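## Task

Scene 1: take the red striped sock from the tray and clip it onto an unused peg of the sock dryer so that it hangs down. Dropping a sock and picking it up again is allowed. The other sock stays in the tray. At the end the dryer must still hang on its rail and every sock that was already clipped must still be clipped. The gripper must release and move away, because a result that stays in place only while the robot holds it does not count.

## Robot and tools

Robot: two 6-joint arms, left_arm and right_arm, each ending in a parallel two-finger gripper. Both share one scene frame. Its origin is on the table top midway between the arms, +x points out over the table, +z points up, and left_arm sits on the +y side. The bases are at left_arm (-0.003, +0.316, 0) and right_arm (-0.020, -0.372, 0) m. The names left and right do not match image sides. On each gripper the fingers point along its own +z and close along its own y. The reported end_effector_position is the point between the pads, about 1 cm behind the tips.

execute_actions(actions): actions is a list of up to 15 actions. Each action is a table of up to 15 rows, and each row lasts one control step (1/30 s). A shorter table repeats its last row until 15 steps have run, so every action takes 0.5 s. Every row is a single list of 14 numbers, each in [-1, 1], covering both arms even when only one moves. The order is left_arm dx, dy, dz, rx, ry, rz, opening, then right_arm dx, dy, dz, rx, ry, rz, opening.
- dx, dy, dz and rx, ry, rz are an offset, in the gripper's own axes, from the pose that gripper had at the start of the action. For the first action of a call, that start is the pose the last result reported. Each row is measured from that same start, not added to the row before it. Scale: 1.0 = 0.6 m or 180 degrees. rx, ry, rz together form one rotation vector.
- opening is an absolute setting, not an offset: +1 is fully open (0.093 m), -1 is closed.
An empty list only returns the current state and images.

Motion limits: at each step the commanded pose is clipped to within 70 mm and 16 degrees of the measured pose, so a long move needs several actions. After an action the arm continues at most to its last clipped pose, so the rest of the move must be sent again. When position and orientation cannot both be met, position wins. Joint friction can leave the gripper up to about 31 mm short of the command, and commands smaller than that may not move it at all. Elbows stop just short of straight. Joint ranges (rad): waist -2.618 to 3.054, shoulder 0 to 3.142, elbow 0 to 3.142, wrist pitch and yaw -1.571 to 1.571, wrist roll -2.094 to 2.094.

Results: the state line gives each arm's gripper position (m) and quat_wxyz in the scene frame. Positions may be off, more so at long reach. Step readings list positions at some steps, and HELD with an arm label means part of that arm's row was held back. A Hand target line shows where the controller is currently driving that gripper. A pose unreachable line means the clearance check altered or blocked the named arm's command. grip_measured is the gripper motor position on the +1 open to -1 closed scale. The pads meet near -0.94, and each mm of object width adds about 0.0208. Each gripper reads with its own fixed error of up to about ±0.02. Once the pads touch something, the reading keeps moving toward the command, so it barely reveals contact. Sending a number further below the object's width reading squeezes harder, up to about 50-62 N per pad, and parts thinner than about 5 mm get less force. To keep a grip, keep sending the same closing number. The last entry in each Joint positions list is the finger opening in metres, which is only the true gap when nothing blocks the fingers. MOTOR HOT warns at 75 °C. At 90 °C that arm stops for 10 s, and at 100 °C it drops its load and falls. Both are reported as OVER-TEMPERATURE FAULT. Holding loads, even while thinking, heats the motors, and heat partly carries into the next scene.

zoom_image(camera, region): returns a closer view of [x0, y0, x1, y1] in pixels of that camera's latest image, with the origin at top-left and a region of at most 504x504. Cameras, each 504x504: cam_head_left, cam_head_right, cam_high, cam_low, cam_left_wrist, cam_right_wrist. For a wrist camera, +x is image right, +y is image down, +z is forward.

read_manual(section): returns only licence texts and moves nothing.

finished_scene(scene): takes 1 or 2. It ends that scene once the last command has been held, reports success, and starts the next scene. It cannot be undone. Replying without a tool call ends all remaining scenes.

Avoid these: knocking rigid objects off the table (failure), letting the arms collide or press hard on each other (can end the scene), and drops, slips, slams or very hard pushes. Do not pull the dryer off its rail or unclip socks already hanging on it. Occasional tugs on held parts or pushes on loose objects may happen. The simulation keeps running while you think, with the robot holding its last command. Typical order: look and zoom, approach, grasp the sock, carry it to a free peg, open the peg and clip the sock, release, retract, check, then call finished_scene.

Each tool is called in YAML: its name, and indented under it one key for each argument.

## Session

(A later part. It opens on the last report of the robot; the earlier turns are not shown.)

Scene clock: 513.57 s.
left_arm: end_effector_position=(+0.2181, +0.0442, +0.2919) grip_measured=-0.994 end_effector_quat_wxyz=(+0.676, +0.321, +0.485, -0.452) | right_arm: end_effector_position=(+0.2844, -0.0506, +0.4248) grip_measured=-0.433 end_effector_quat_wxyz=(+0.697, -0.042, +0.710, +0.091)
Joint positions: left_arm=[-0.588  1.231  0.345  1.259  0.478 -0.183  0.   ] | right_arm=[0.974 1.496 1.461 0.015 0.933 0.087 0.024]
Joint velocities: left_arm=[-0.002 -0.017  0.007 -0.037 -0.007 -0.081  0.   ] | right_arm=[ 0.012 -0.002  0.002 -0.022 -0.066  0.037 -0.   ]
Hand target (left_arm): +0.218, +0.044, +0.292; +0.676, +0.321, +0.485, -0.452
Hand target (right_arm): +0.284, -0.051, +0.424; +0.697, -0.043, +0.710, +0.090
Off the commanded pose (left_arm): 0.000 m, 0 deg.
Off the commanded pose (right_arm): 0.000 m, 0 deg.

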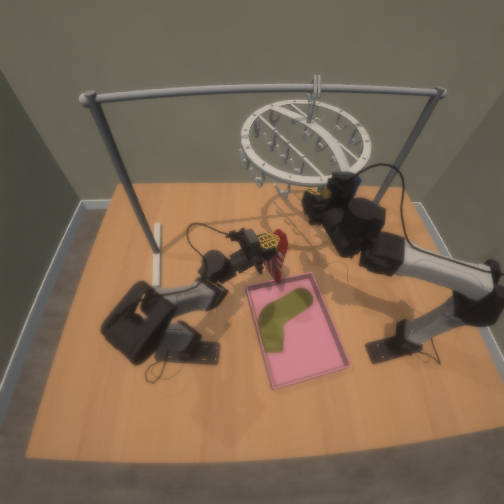

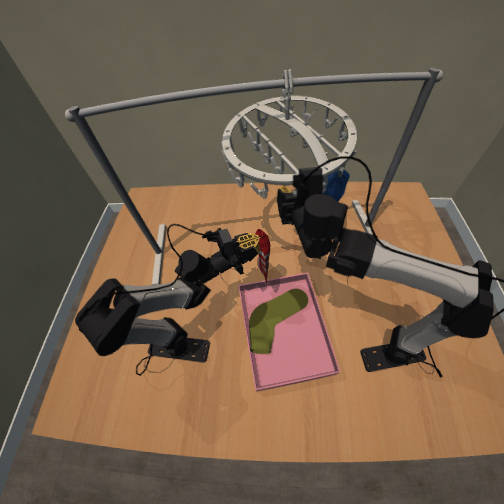

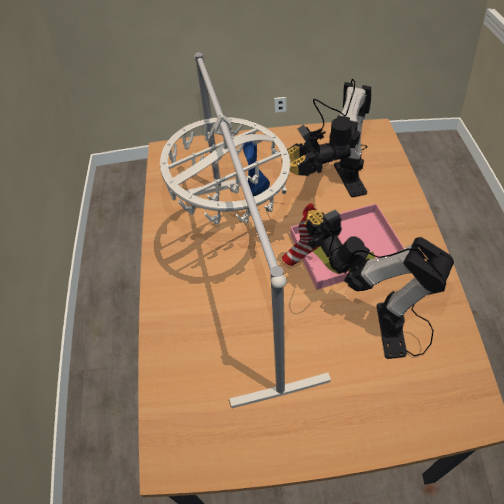

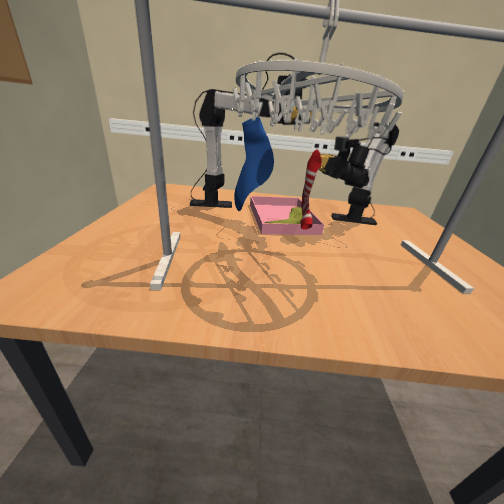

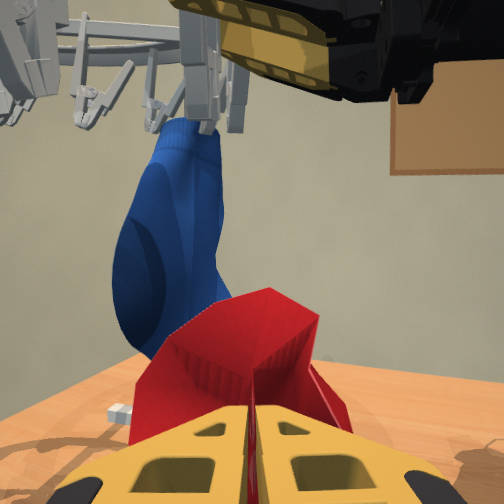

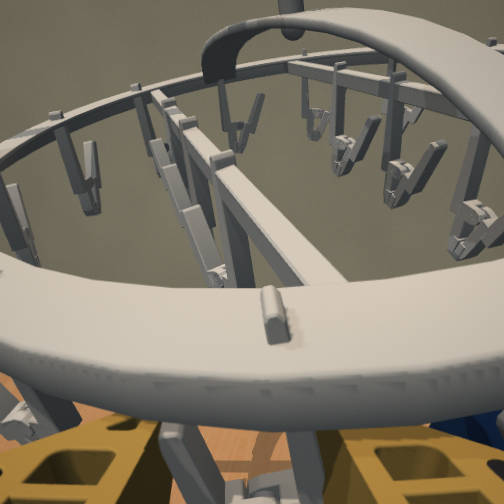

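execute_actions:
  actions:
    - [[0,0,0,0,0,0,-1,0,0,0,0,0,0.006,-0.44],[0,0,0,0,0,0,-1,0,0,0,0,0,0.012,-0.44],[0,0,0,0,0,0,-1,0,0,0,0,0,0.018,-0.44],[0,0,0,0,0,0,-1,0,0,0,0,0,0.024,-0.44],[0,0,0,0,0,0,-1,0,0,0,0,0,0.03,-0.44],[0,0,0,0,0,0,-1,0,0,0,0,0,0.036,-0.44],[0,0,0,0,0,0,-1,0,0,0,0,0,0.042,-0.44],[0,0,0,0,0,0,-1,0,0,0,0,0,0.048,-0.44],[0,0,0,0,0,0,-1,0,0,0,0,0,0.054,-0.44],[0,0,0,0,0,0,-1,0,0,0,0,0,0.06,-0.44]]

Scene clock: 524.17 s.
left_arm: end_effector_position=(+0.2181, +0.0442, +0.2919) grip_measured=-0.994 end_effector_quat_wxyz=(+0.676, +0.321, +0.485, -0.452) | right_arm: end_effector_position=(+0.2844, -0.0506, +0.4248) grip_measured=-0.429 end_effector_quat_wxyz=(+0.688, +0.013, +0.711, +0.145)
Joint positions: left_arm=[-0.588  1.231  0.345  1.259  0.478 -0.183  0.   ] | right_arm=[0.974 1.496 1.461 0.015 0.933 0.243 0.025]
Joint velocities: left_arm=[-0.002 -0.017 -0.002 -0.066  0.022 -0.022  0.   ] | right_arm=[ 0.012 -0.007 -0.022  0.081 -0.022  0.139 -0.   ]
Hand target (left_arm): +0.218, +0.044, +0.292; +0.676, +0.321, +0.485, -0.452
Hand target (right_arm): +0.284, -0.051, +0.425; +0.686, +0.025, +0.711, +0.156
Off the commanded pose (left_arm): 0.000 m, 0 deg.
Off the commanded pose (right_arm): 0.000 m, 2 deg.
Step readings (end_effector_position):
0: left_arm (+0.2181, +0.0442, +0.2919) | right_arm (+0.2844, -0.0506, +0.4248)
1: left_arm (+0.2181, +0.0442, +0.2919) | right_arm (+0.2844, -0.0506, +0.4248)
2: left_arm (+0.2181, +0.0442, +0.2919) | right_arm (+0.2844, -0.0506, +0.4248)
4: left_arm (+0.2181, +0.0442, +0.2919) | right_arm (+0.2844, -0.0506, +0.4248)
8: left_arm (+0.2181, +0.0442, +0.2919) | right_arm (+0.2844, -0.0506, +0.4248)
15: end_effector_position above

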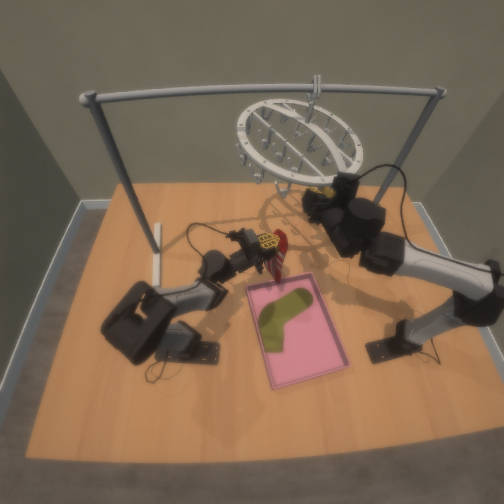

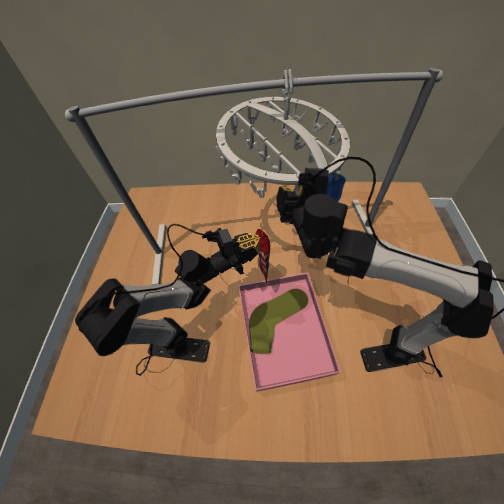

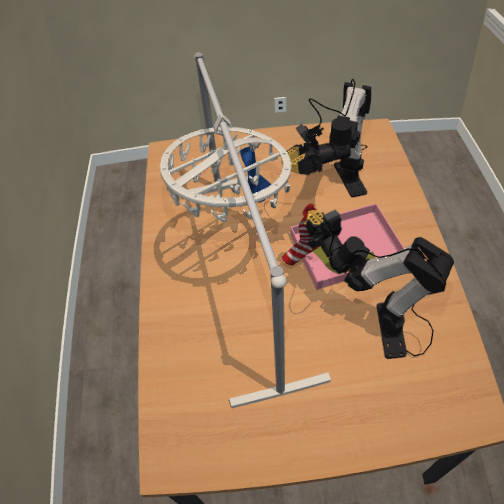

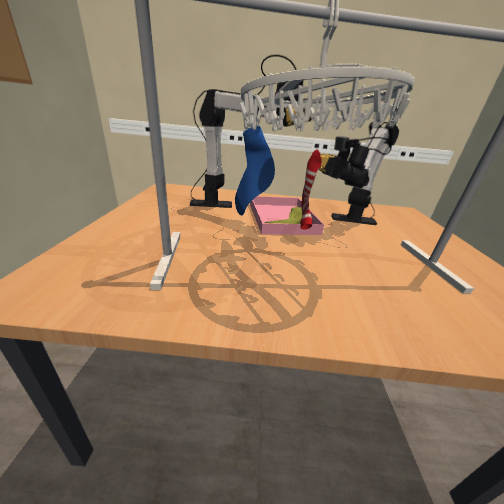

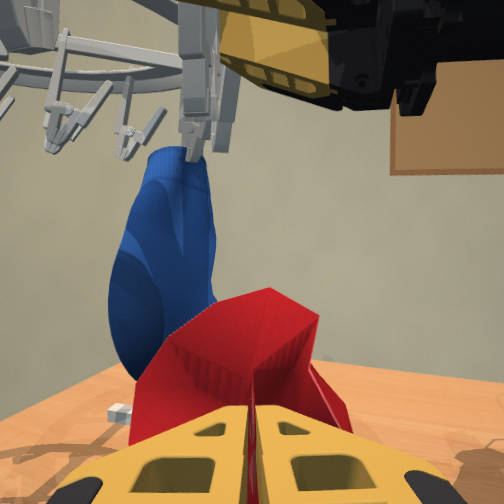

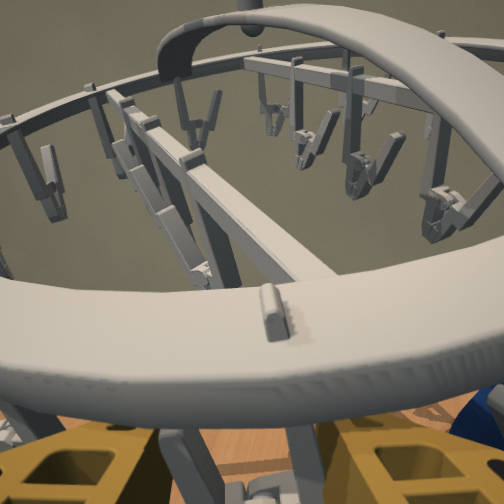

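zoom_image:
  camera: "cam_low"
  region: [260, 85, 320, 135]

zoom_image:
  camera: "cam_left_wrist"
  region: [150, 0, 330, 170]

Region (260, 85, 320, 135) of cam_low's 504x504 image, scaled by 8.400, with more detail than that image has.

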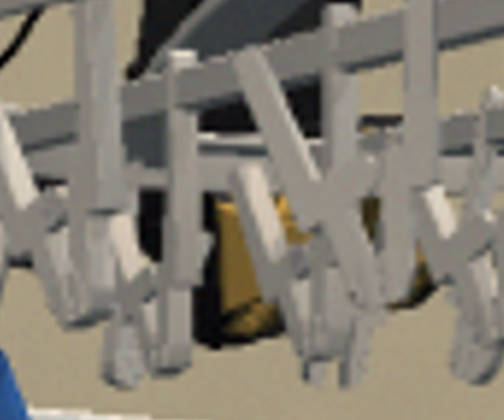

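Region (150, 0, 330, 170) of cam_left_wrist's 504x504 image, scaled by 2.800, with more detail than that image has.

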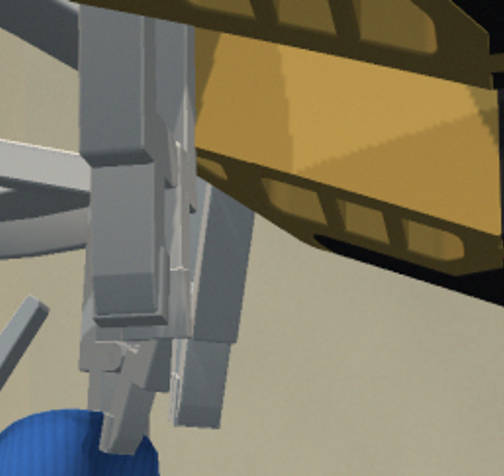

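zoom_image:
  camera: "cam_low"
  region: [290, 130, 360, 190]

zoom_image:
  camera: "cam_head_left"
  region: [240, 215, 310, 290]

zoom_image:
  camera: "cam_head_right"
  region: [225, 215, 295, 290]

zoom_image:
  camera: "cam_high"
  region: [275, 190, 345, 260]

Region (290, 130, 360, 190) of cam_low's 504x504 image, scaled by 7.200, with more detail than that image has; it fills the top 432 rows of this view, and the rest is white.

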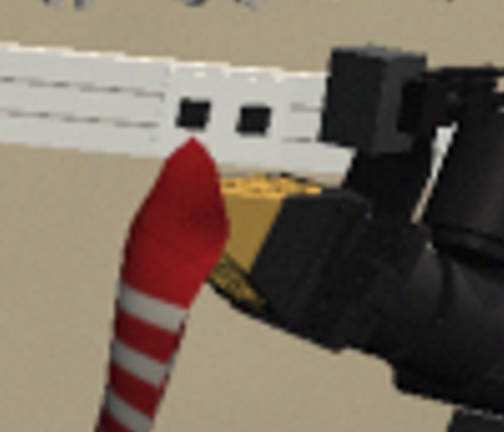

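Region (240, 215, 310, 290) of cam_head_left's 504x504 image, scaled by 6.720, with more detail than that image has; it fills the left 470 columns of this view, and the rest is white.

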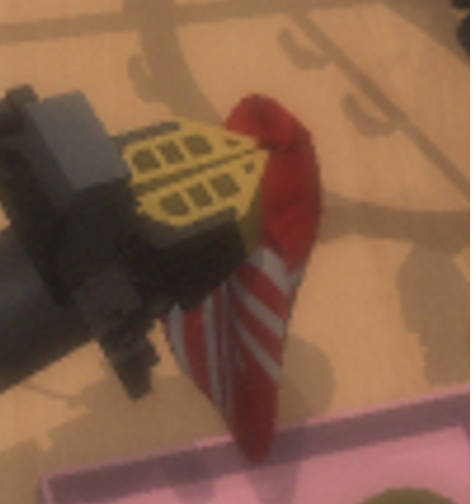

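Region (225, 215, 295, 290) of cam_head_right's 504x504 image, scaled by 6.720, with more detail than that image has; it fills the left 470 columns of this view, and the rest is white.

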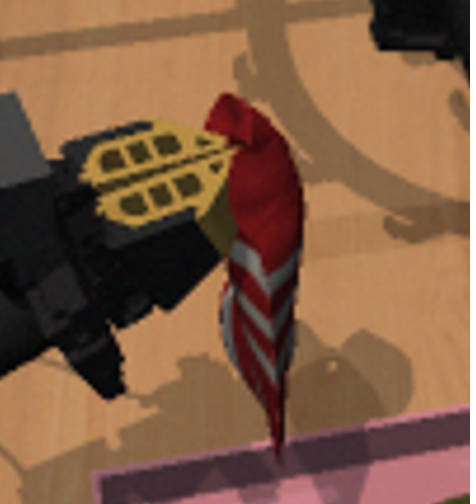

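Region (275, 190, 345, 260) of cam_high's 504x504 image, scaled by 7.200, with more detail than that image has.

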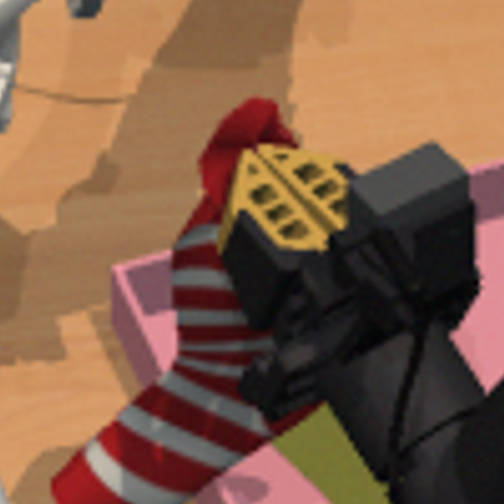

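execute_actions:
  actions: []

Scene clock: 535.33 s.
left_arm: end_effector_position=(+0.2181, +0.0442, +0.2919) grip_measured=-0.994 end_effector_quat_wxyz=(+0.676, +0.321, +0.485, -0.452) | right_arm: end_effector_position=(+0.2844, -0.0506, +0.4248) grip_measured=-0.429 end_effector_quat_wxyz=(+0.686, +0.021, +0.711, +0.153)
Joint positions: left_arm=[-0.588  1.231  0.345  1.259  0.478 -0.183  0.   ] | right_arm=[0.974 1.496 1.461 0.015 0.933 0.264 0.025]
Joint velocities: left_arm=[ 0.002  0.002 -0.002 -0.007 -0.081 -0.037  0.   ] | right_arm=[ 0.022 -0.017  0.007 -0.022 -0.022 -0.007  0.001]
Hand target (left_arm): +0.218, +0.044, +0.292; +0.676, +0.321, +0.485, -0.452
Hand target (right_arm): +0.284, -0.051, +0.425; +0.686, +0.025, +0.711, +0.156
Off the commanded pose (left_arm): 0.000 m, 0 deg.
Off the commanded pose (right_arm): 0.000 m, 1 deg.

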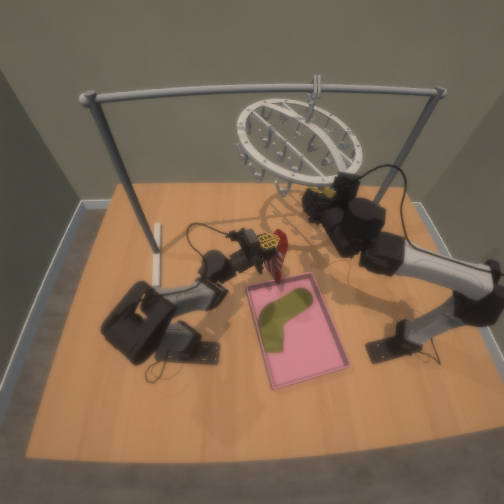

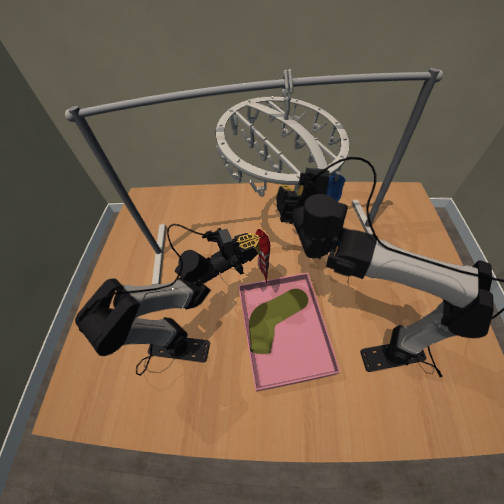

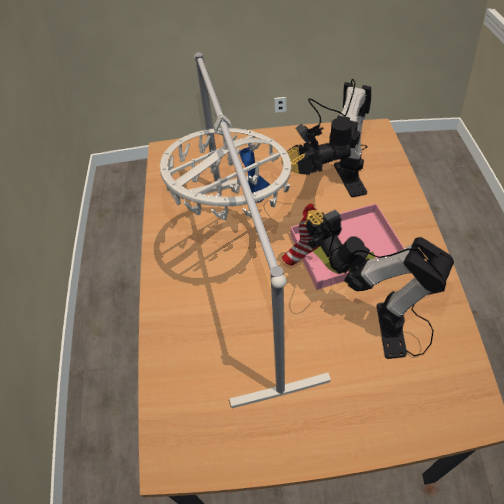

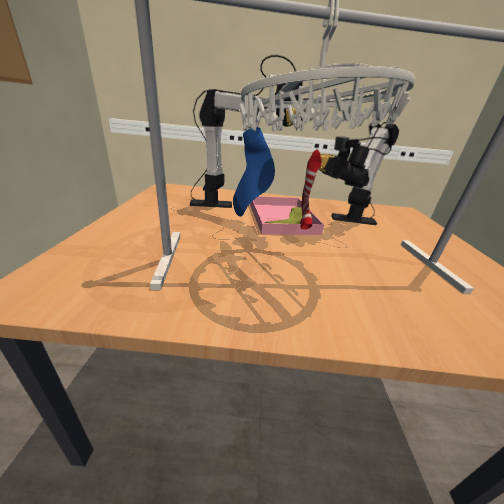

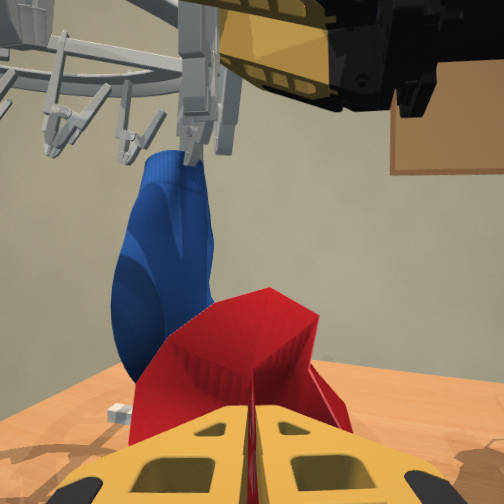

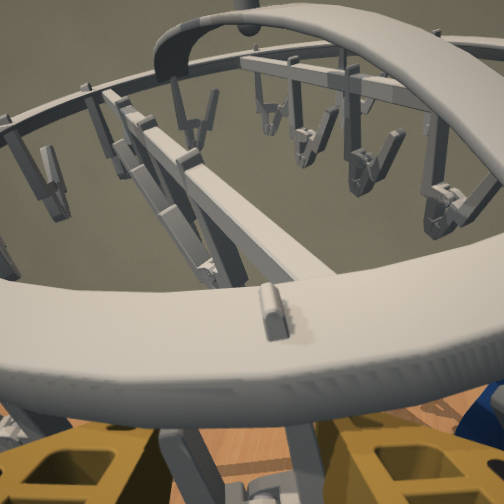

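zoom_image:
  camera: "cam_low"
  region: [250, 85, 350, 185]

zoom_image:
  camera: "cam_left_wrist"
  region: [130, 0, 330, 200]

Region (250, 85, 350, 185) of cam_low's 504x504 image, scaled by 5.040, with more detail than that image has.

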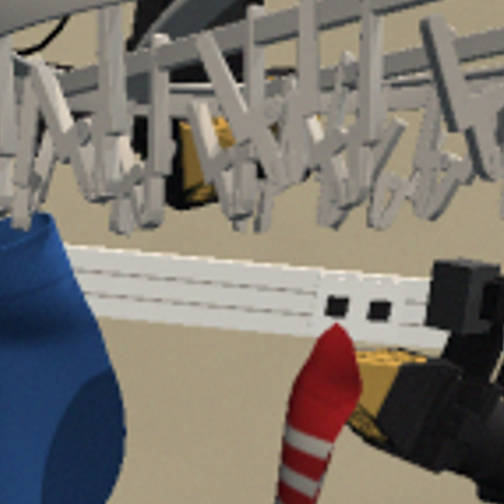

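Region (130, 0, 330, 200) of cam_left_wrist's 504x504 image, scaled by 2.520, with more detail than that image has.

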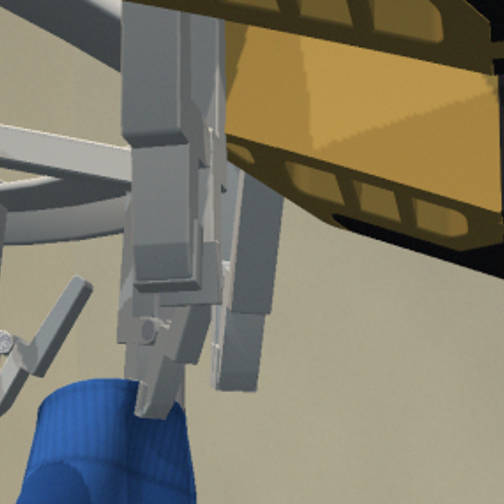

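zoom_image:
  camera: "cam_low"
  region: [295, 135, 355, 195]

Region (295, 135, 355, 195) of cam_low's 504x504 image, scaled by 8.400, with more detail than that image has.

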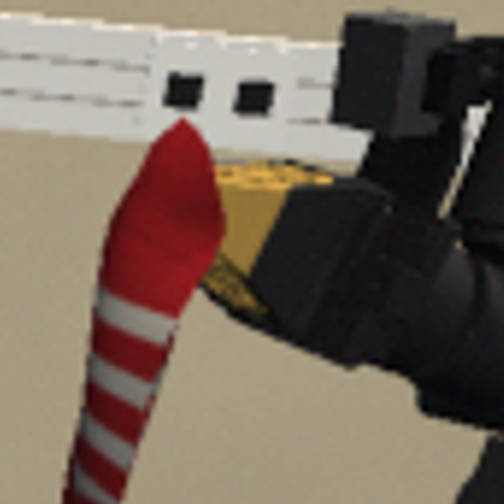

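execute_actions:
  actions:
    - [[-0.0002,0.003,0.0125,0.001,-0.0007,-0.0003,-1,0,0,0,0,0,0,-0.44],[-0.0004,0.005,0.025,0.002,-0.0015,-0.0007,-1,0,0,0,0,0,0,-0.44],[-0.0007,0.008,0.037,0.003,-0.0022,-0.001,-1,0,0,0,0,0,0,-0.44],[-0.0009,0.011,0.05,0.004,-0.003,-0.0013,-1,0,0,0,0,0,0,-0.44],[-0.0011,0.013,0.062,0.005,-0.0037,-0.0017,-1,0,0,0,0,0,0,-0.44],[-0.0013,0.016,0.075,0.006,-0.0044,-0.002,-1,0,0,0,0,0,0,-0.44],[-0.0015,0.019,0.087,0.007,-0.005,-0.0023,-1,0,0,0,0,0,0,-0.44],[-0.0018,0.021,0.1,0.008,-0.006,-0.0027,-1,0,0,0,0,0,0,-0.44],[-0.002,0.024,0.112,0.009,-0.0066,-0.003,-1,0,0,0,0,0,0,-0.44],[-0.0022,0.027,0.125,0.01,-0.0073,-0.0033,-1,0,0,0,0,0,0,-0.44],[-0.0024,0.029,0.137,0.011,-0.008,-0.0037,-1,0,0,0,0,0,0,-0.44],[-0.0026,0.032,0.15,0.012,-0.009,-0.004,-1,0,0,0,0,0,0,-0.44],[-0.0029,0.035,0.162,0.013,-0.0095,-0.0043,-1,0,0,0,0,0,0,-0.44],[-0.0031,0.037,0.175,0.014,-0.0103,-0.0047,-1,0,0,0,0,0,0,-0.44],[-0.0033,0.04,0.187,0.0147,-0.011,-0.005,-1,0,0,0,0,0,0,-0.44]]

Scene clock: 591.00 s.
left_arm: end_effector_position=(+0.2693, -0.0238, +0.3191) grip_measured=-0.994 end_effector_quat_wxyz=(+0.673, +0.328, +0.469, -0.469) | right_arm: end_effector_position=(+0.2844, -0.0506, +0.4248) grip_measured=-0.429 end_effector_quat_wxyz=(+0.686, +0.021, +0.711, +0.153)
Joint positions: left_arm=[-0.645  1.553  0.699  1.252  0.464 -0.184  0.   ] | right_arm=[0.974 1.496 1.461 0.015 0.933 0.264 0.025]
Joint velocities: left_arm=[-0.12   0.672  0.974 -0.066 -0.022  0.022  0.   ] | right_arm=[ 0.007 -0.007 -0.012 -0.022 -0.051  0.066 -0.001]
Hand target (left_arm): +0.279, -0.039, +0.328; +0.673, +0.325, +0.466, -0.474
Hand target (right_arm): +0.284, -0.051, +0.425; +0.686, +0.021, +0.711, +0.153
Off the commanded pose (left_arm): 0.026 m, 1 deg.
Off the commanded pose (right_arm): 0.000 m, 0 deg.
Step readings (end_effector_position):
0: left_arm (+0.2181, +0.0442, +0.2919) | right_arm (+0.2844, -0.0506, +0.4248)
1: left_arm (+0.2183, +0.0440, +0.2914) | right_arm (+0.2844, -0.0506, +0.4248)
2: left_arm (+0.2192, +0.0430, +0.2906) | right_arm (+0.2844, -0.0506, +0.4248)
4: left_arm (+0.2241, +0.0363, +0.2891) | right_arm (+0.2844, -0.0506, +0.4248)
8: left_arm (+0.2402, +0.0150, +0.2947) | right_arm (+0.2844, -0.0506, +0.4248)
15: end_effector_position above

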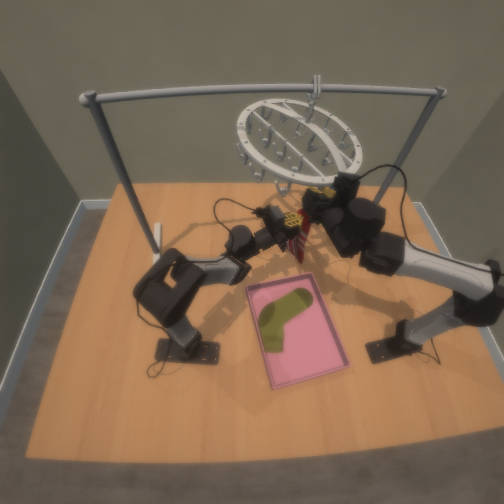

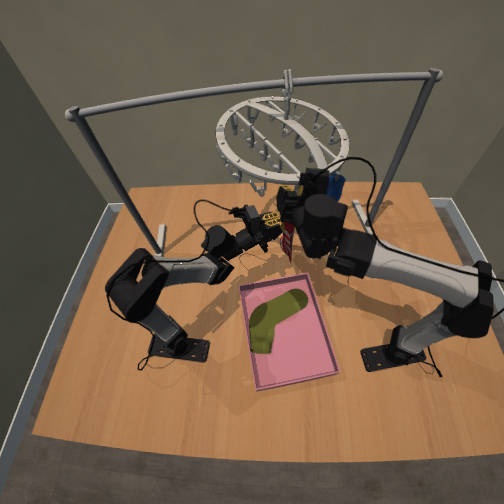

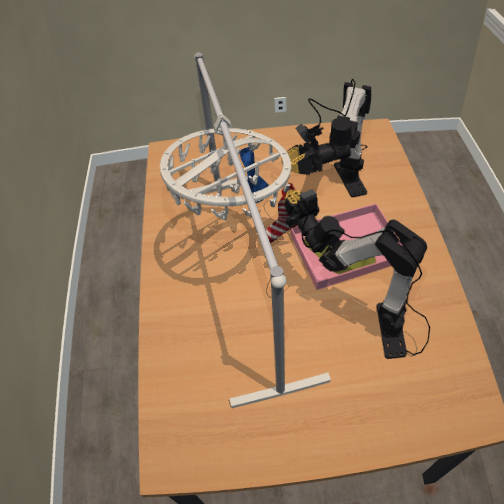

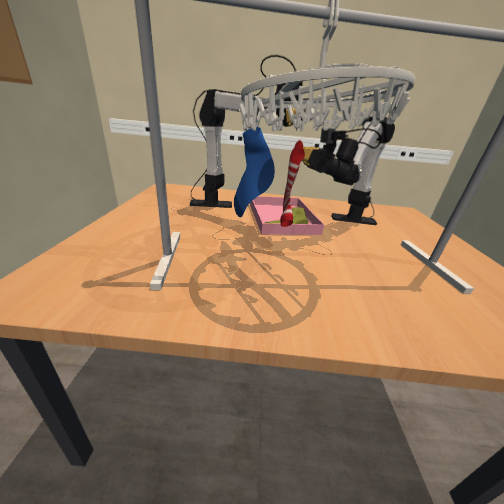

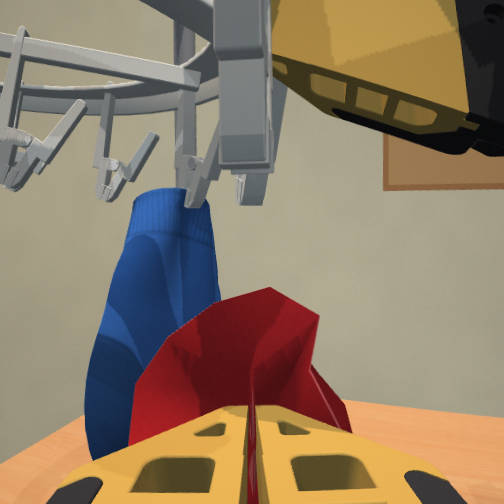

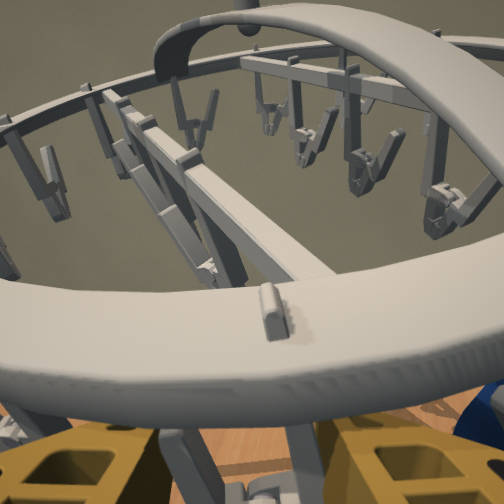

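execute_actions:
  actions: []

zoom_image:
  camera: "cam_low"
  region: [265, 95, 345, 175]

Scene clock: 593.03 s.
left_arm: end_effector_position=(+0.2775, -0.0338, +0.3216) grip_measured=-0.994 end_effector_quat_wxyz=(+0.672, +0.327, +0.470, -0.470) | right_arm: end_effector_position=(+0.2844, -0.0506, +0.4248) grip_measured=-0.429 end_effector_quat_wxyz=(+0.686, +0.021, +0.711, +0.153)
Joint positions: left_arm=[-0.651  1.593  0.754  1.234  0.459 -0.185  0.   ] | right_arm=[0.974 1.496 1.461 0.015 0.933 0.264 0.025]
Joint velocities: left_arm=[-0.002 -0.007 -0.017 -0.022  0.037  0.095  0.   ] | right_arm=[-0.022 -0.002 -0.012  0.007  0.022 -0.037  0.   ]
Hand target (left_arm): +0.279, -0.039, +0.328; +0.673, +0.325, +0.466, -0.474
Hand target (right_arm): +0.284, -0.051, +0.425; +0.686, +0.021, +0.711, +0.153
Off the commanded pose (left_arm): 0.014 m, 1 deg.
Off the commanded pose (right_arm): 0.000 m, 0 deg.

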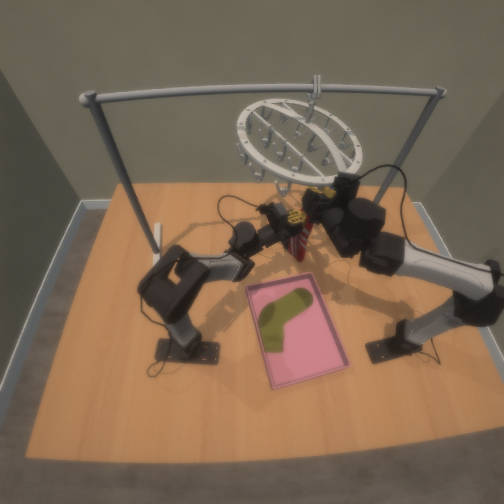

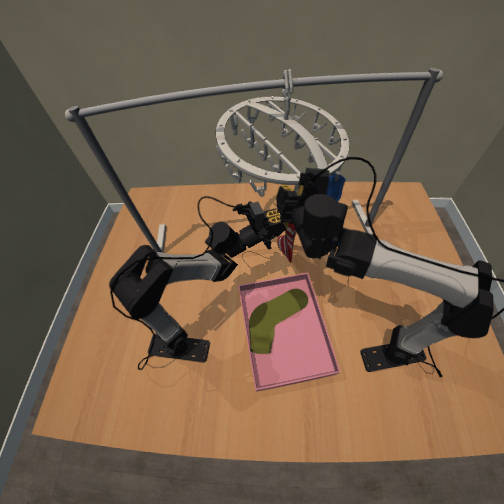

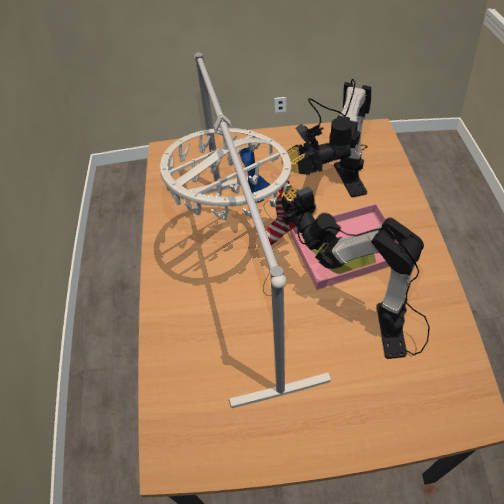

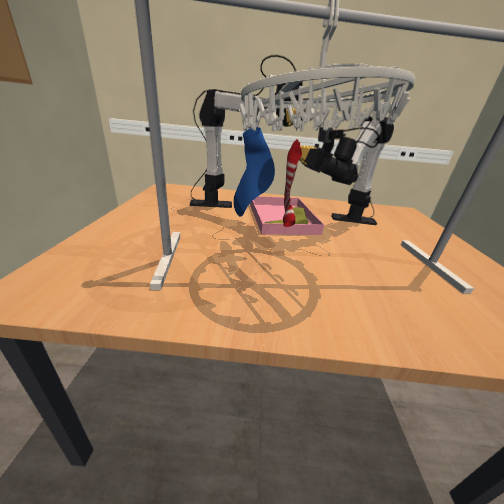

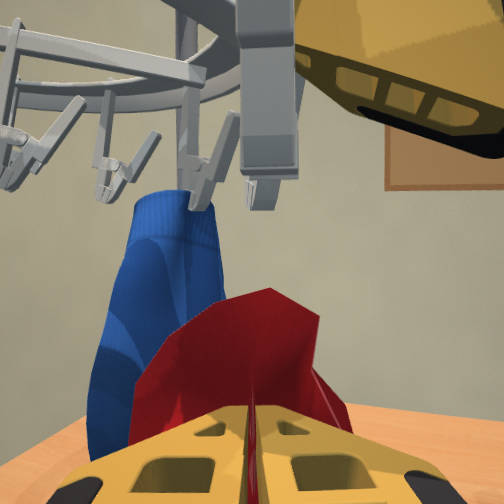

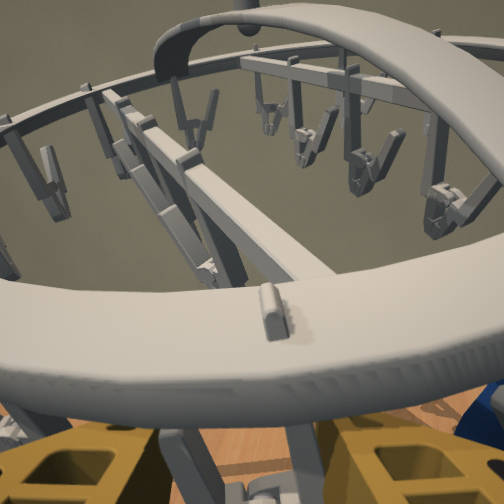

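Region (265, 95, 345, 175) of cam_low's 504x504 image, scaled by 6.300, with more detail than that image has.

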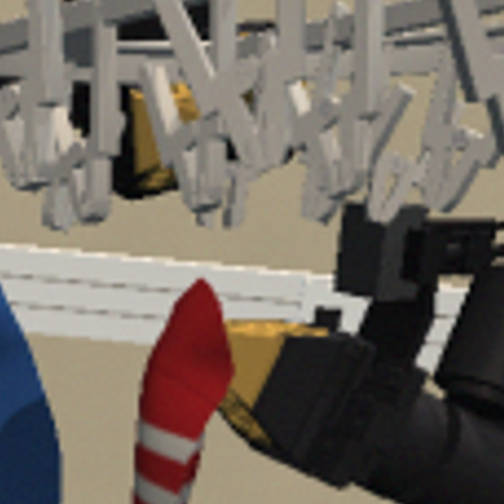

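execute_actions:
  actions:
    - [[-0.0033,-0.0007,-0.0001,0.0005,-0.0025,0.0013,-1,0,0,0,0,0,0,-0.44],[-0.0066,-0.0014,-0.0002,0.0009,-0.0051,0.0025,-1,0,0,0,0,0,0,-0.44],[-0.0099,-0.0021,-0.0003,0.0014,-0.0076,0.0038,-1,0,0,0,0,0,0,-0.44],[-0.0132,-0.0028,-0.0004,0.0019,-0.0101,0.0051,-1,0,0,0,0,0,0,-0.44],[-0.0165,-0.0035,-0.0005,0.0024,-0.0127,0.0064,-1,0,0,0,0,0,0,-0.44],[-0.0198,-0.0041,-0.0006,0.0028,-0.0152,0.0076,-1,0,0,0,0,0,0,-0.44],[-0.0231,-0.0048,-0.0008,0.0033,-0.0177,0.0089,-1,0,0,0,0,0,0,-0.44],[-0.0264,-0.0055,-0.001,0.0038,-0.0202,0.0102,-1,0,0,0,0,0,0,-0.44],[-0.0297,-0.0062,-0.0012,0.0042,-0.0228,0.0114,-1,0,0,0,0,0,0,-0.44],[-0.033,-0.0069,-0.0014,0.0047,-0.0253,0.0127,-1,0,0,0,0,0,0,-0.44]]

Scene clock: 623.37 s.
left_arm: end_effector_position=(+0.2737, -0.0304, +0.3330) grip_measured=-0.994 end_effector_quat_wxyz=(+0.687, +0.324, +0.447, -0.472) | right_arm: end_effector_position=(+0.2844, -0.0506, +0.4248) grip_measured=-0.429 end_effector_quat_wxyz=(+0.686, +0.021, +0.711, +0.153)
Joint positions: left_arm=[-0.651  1.593  0.754  1.29   0.459 -0.185  0.   ] | right_arm=[0.974 1.496 1.461 0.015 0.933 0.264 0.025]
Joint velocities: left_arm=[-0.002 -0.007  0.027  0.051 -0.051 -0.037  0.   ] | right_arm=[-0.022 -0.002 -0.012 -0.007 -0.051  0.066 -0.   ]
Hand target (left_arm): +0.271, -0.028, +0.340; +0.697, +0.323, +0.433, -0.472
Hand target (right_arm): +0.284, -0.051, +0.425; +0.686, +0.021, +0.711, +0.153
Off the commanded pose (left_arm): 0.008 m, 2 deg.
Off the commanded pose (right_arm): 0.000 m, 0 deg.
Step readings (end_effector_position):
0: left_arm (+0.2775, -0.0338, +0.3216) | right_arm (+0.2844, -0.0506, +0.4248)
1: left_arm (+0.2775, -0.0338, +0.3216) | right_arm (+0.2844, -0.0506, +0.4248)
2: left_arm (+0.2775, -0.0338, +0.3216) | right_arm (+0.2844, -0.0506, +0.4248)
4: left_arm (+0.2774, -0.0337, +0.3219) | right_arm (+0.2844, -0.0506, +0.4248)
8: left_arm (+0.2763, -0.0327, +0.3256) | right_arm (+0.2844, -0.0506, +0.4248)
15: end_effector_position above

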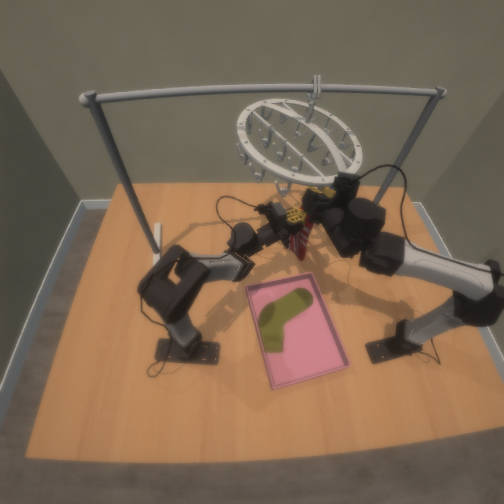

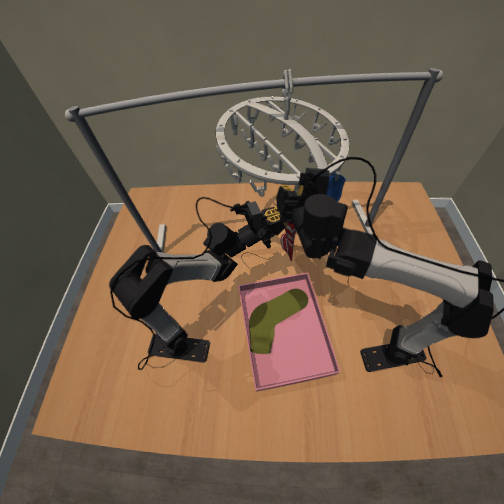

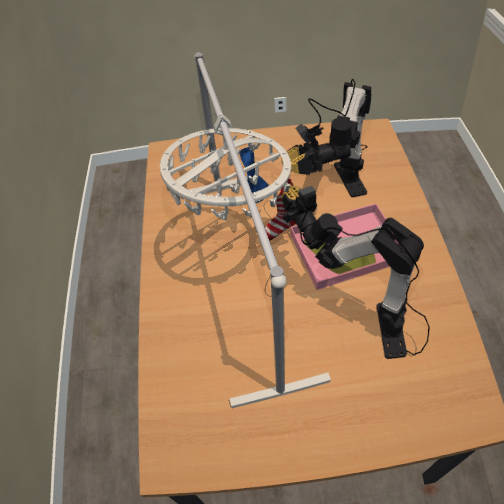

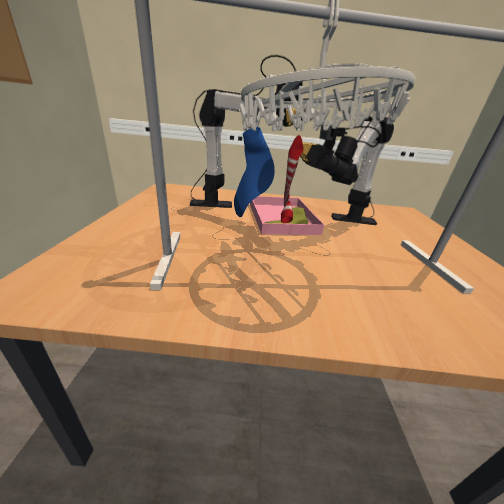

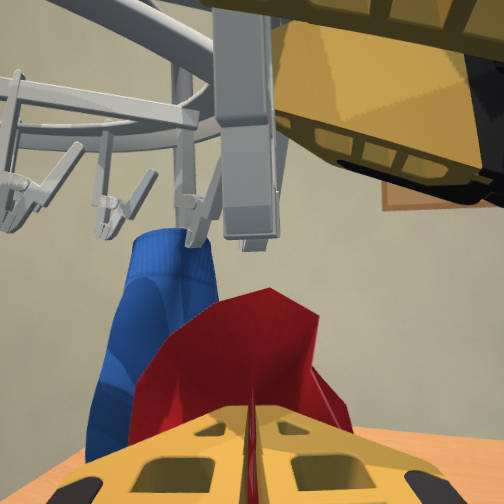

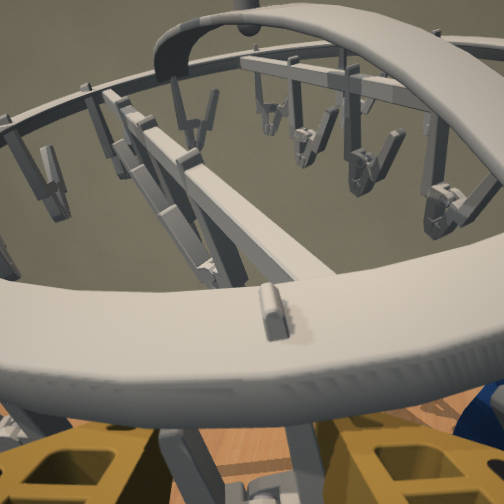

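execute_actions:
  actions: []

zoom_image:
  camera: "cam_low"
  region: [275, 105, 335, 165]

Scene clock: 624.60 s.
left_arm: end_effector_position=(+0.2730, -0.0298, +0.3349) grip_measured=-0.994 end_effector_quat_wxyz=(+0.690, +0.324, +0.443, -0.472) | right_arm: end_effector_position=(+0.2844, -0.0506, +0.4248) grip_measured=-0.429 end_effector_quat_wxyz=(+0.686, +0.021, +0.711, +0.153)
Joint positions: left_arm=[-0.651  1.593  0.754  1.299  0.459 -0.185  0.   ] | right_arm=[0.974 1.496 1.461 0.015 0.933 0.264 0.025]
Joint velocities: left_arm=[ 0.007 -0.012  0.002 -0.095  0.022 -0.022  0.   ] | right_arm=[-0.012 -0.012  0.012 -0.095  0.037 -0.022 -0.   ]
Hand target (left_arm): +0.271, -0.028, +0.340; +0.697, +0.323, +0.433, -0.472
Hand target (right_arm): +0.284, -0.051, +0.425; +0.686, +0.021, +0.711, +0.153
Off the commanded pose (left_arm): 0.006 m, 1 deg.
Off the commanded pose (right_arm): 0.000 m, 0 deg.

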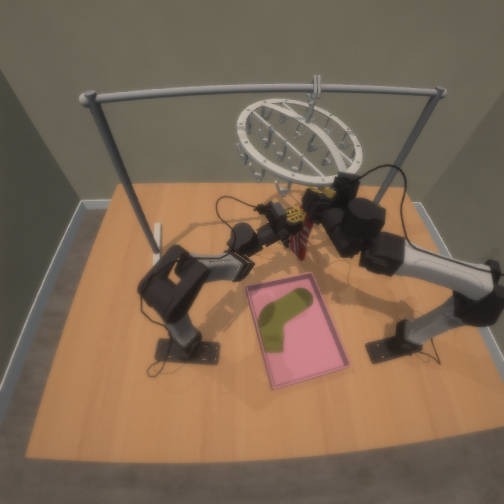

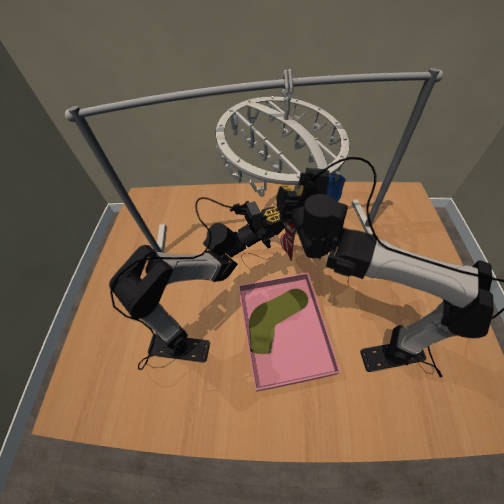

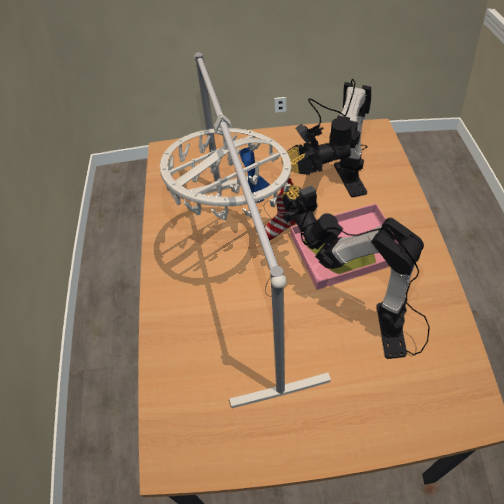

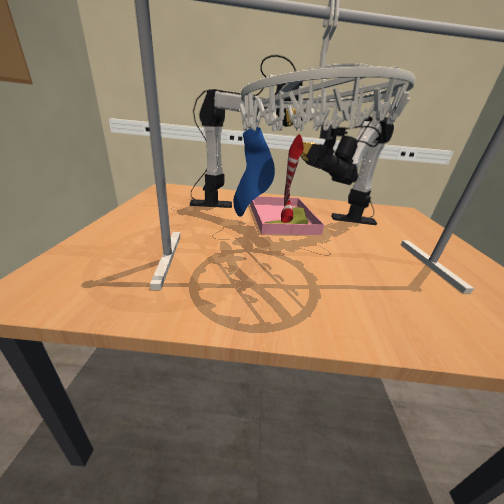

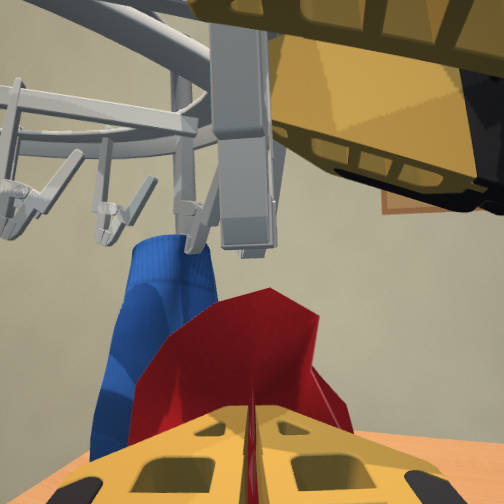

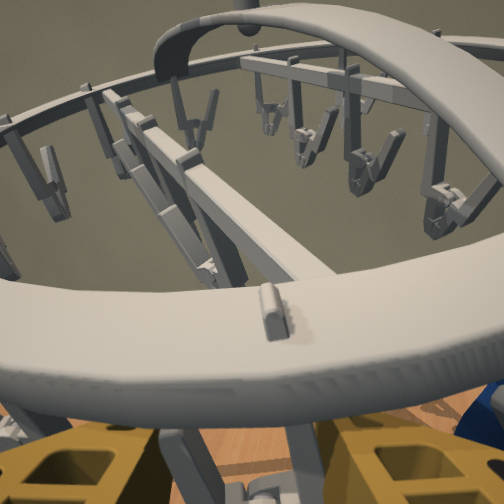

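Region (275, 105, 335, 165) of cam_low's 504x504 image, scaled by 8.400, with more detail than that image has.

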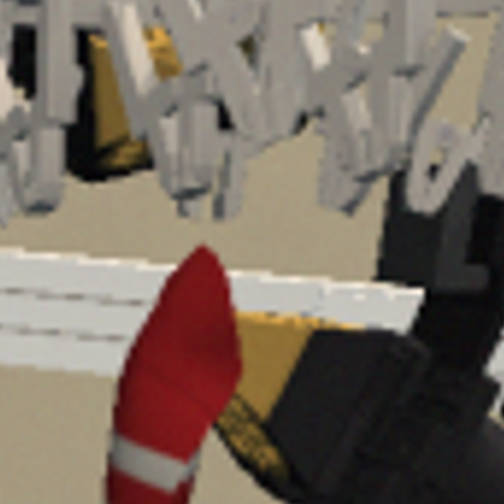

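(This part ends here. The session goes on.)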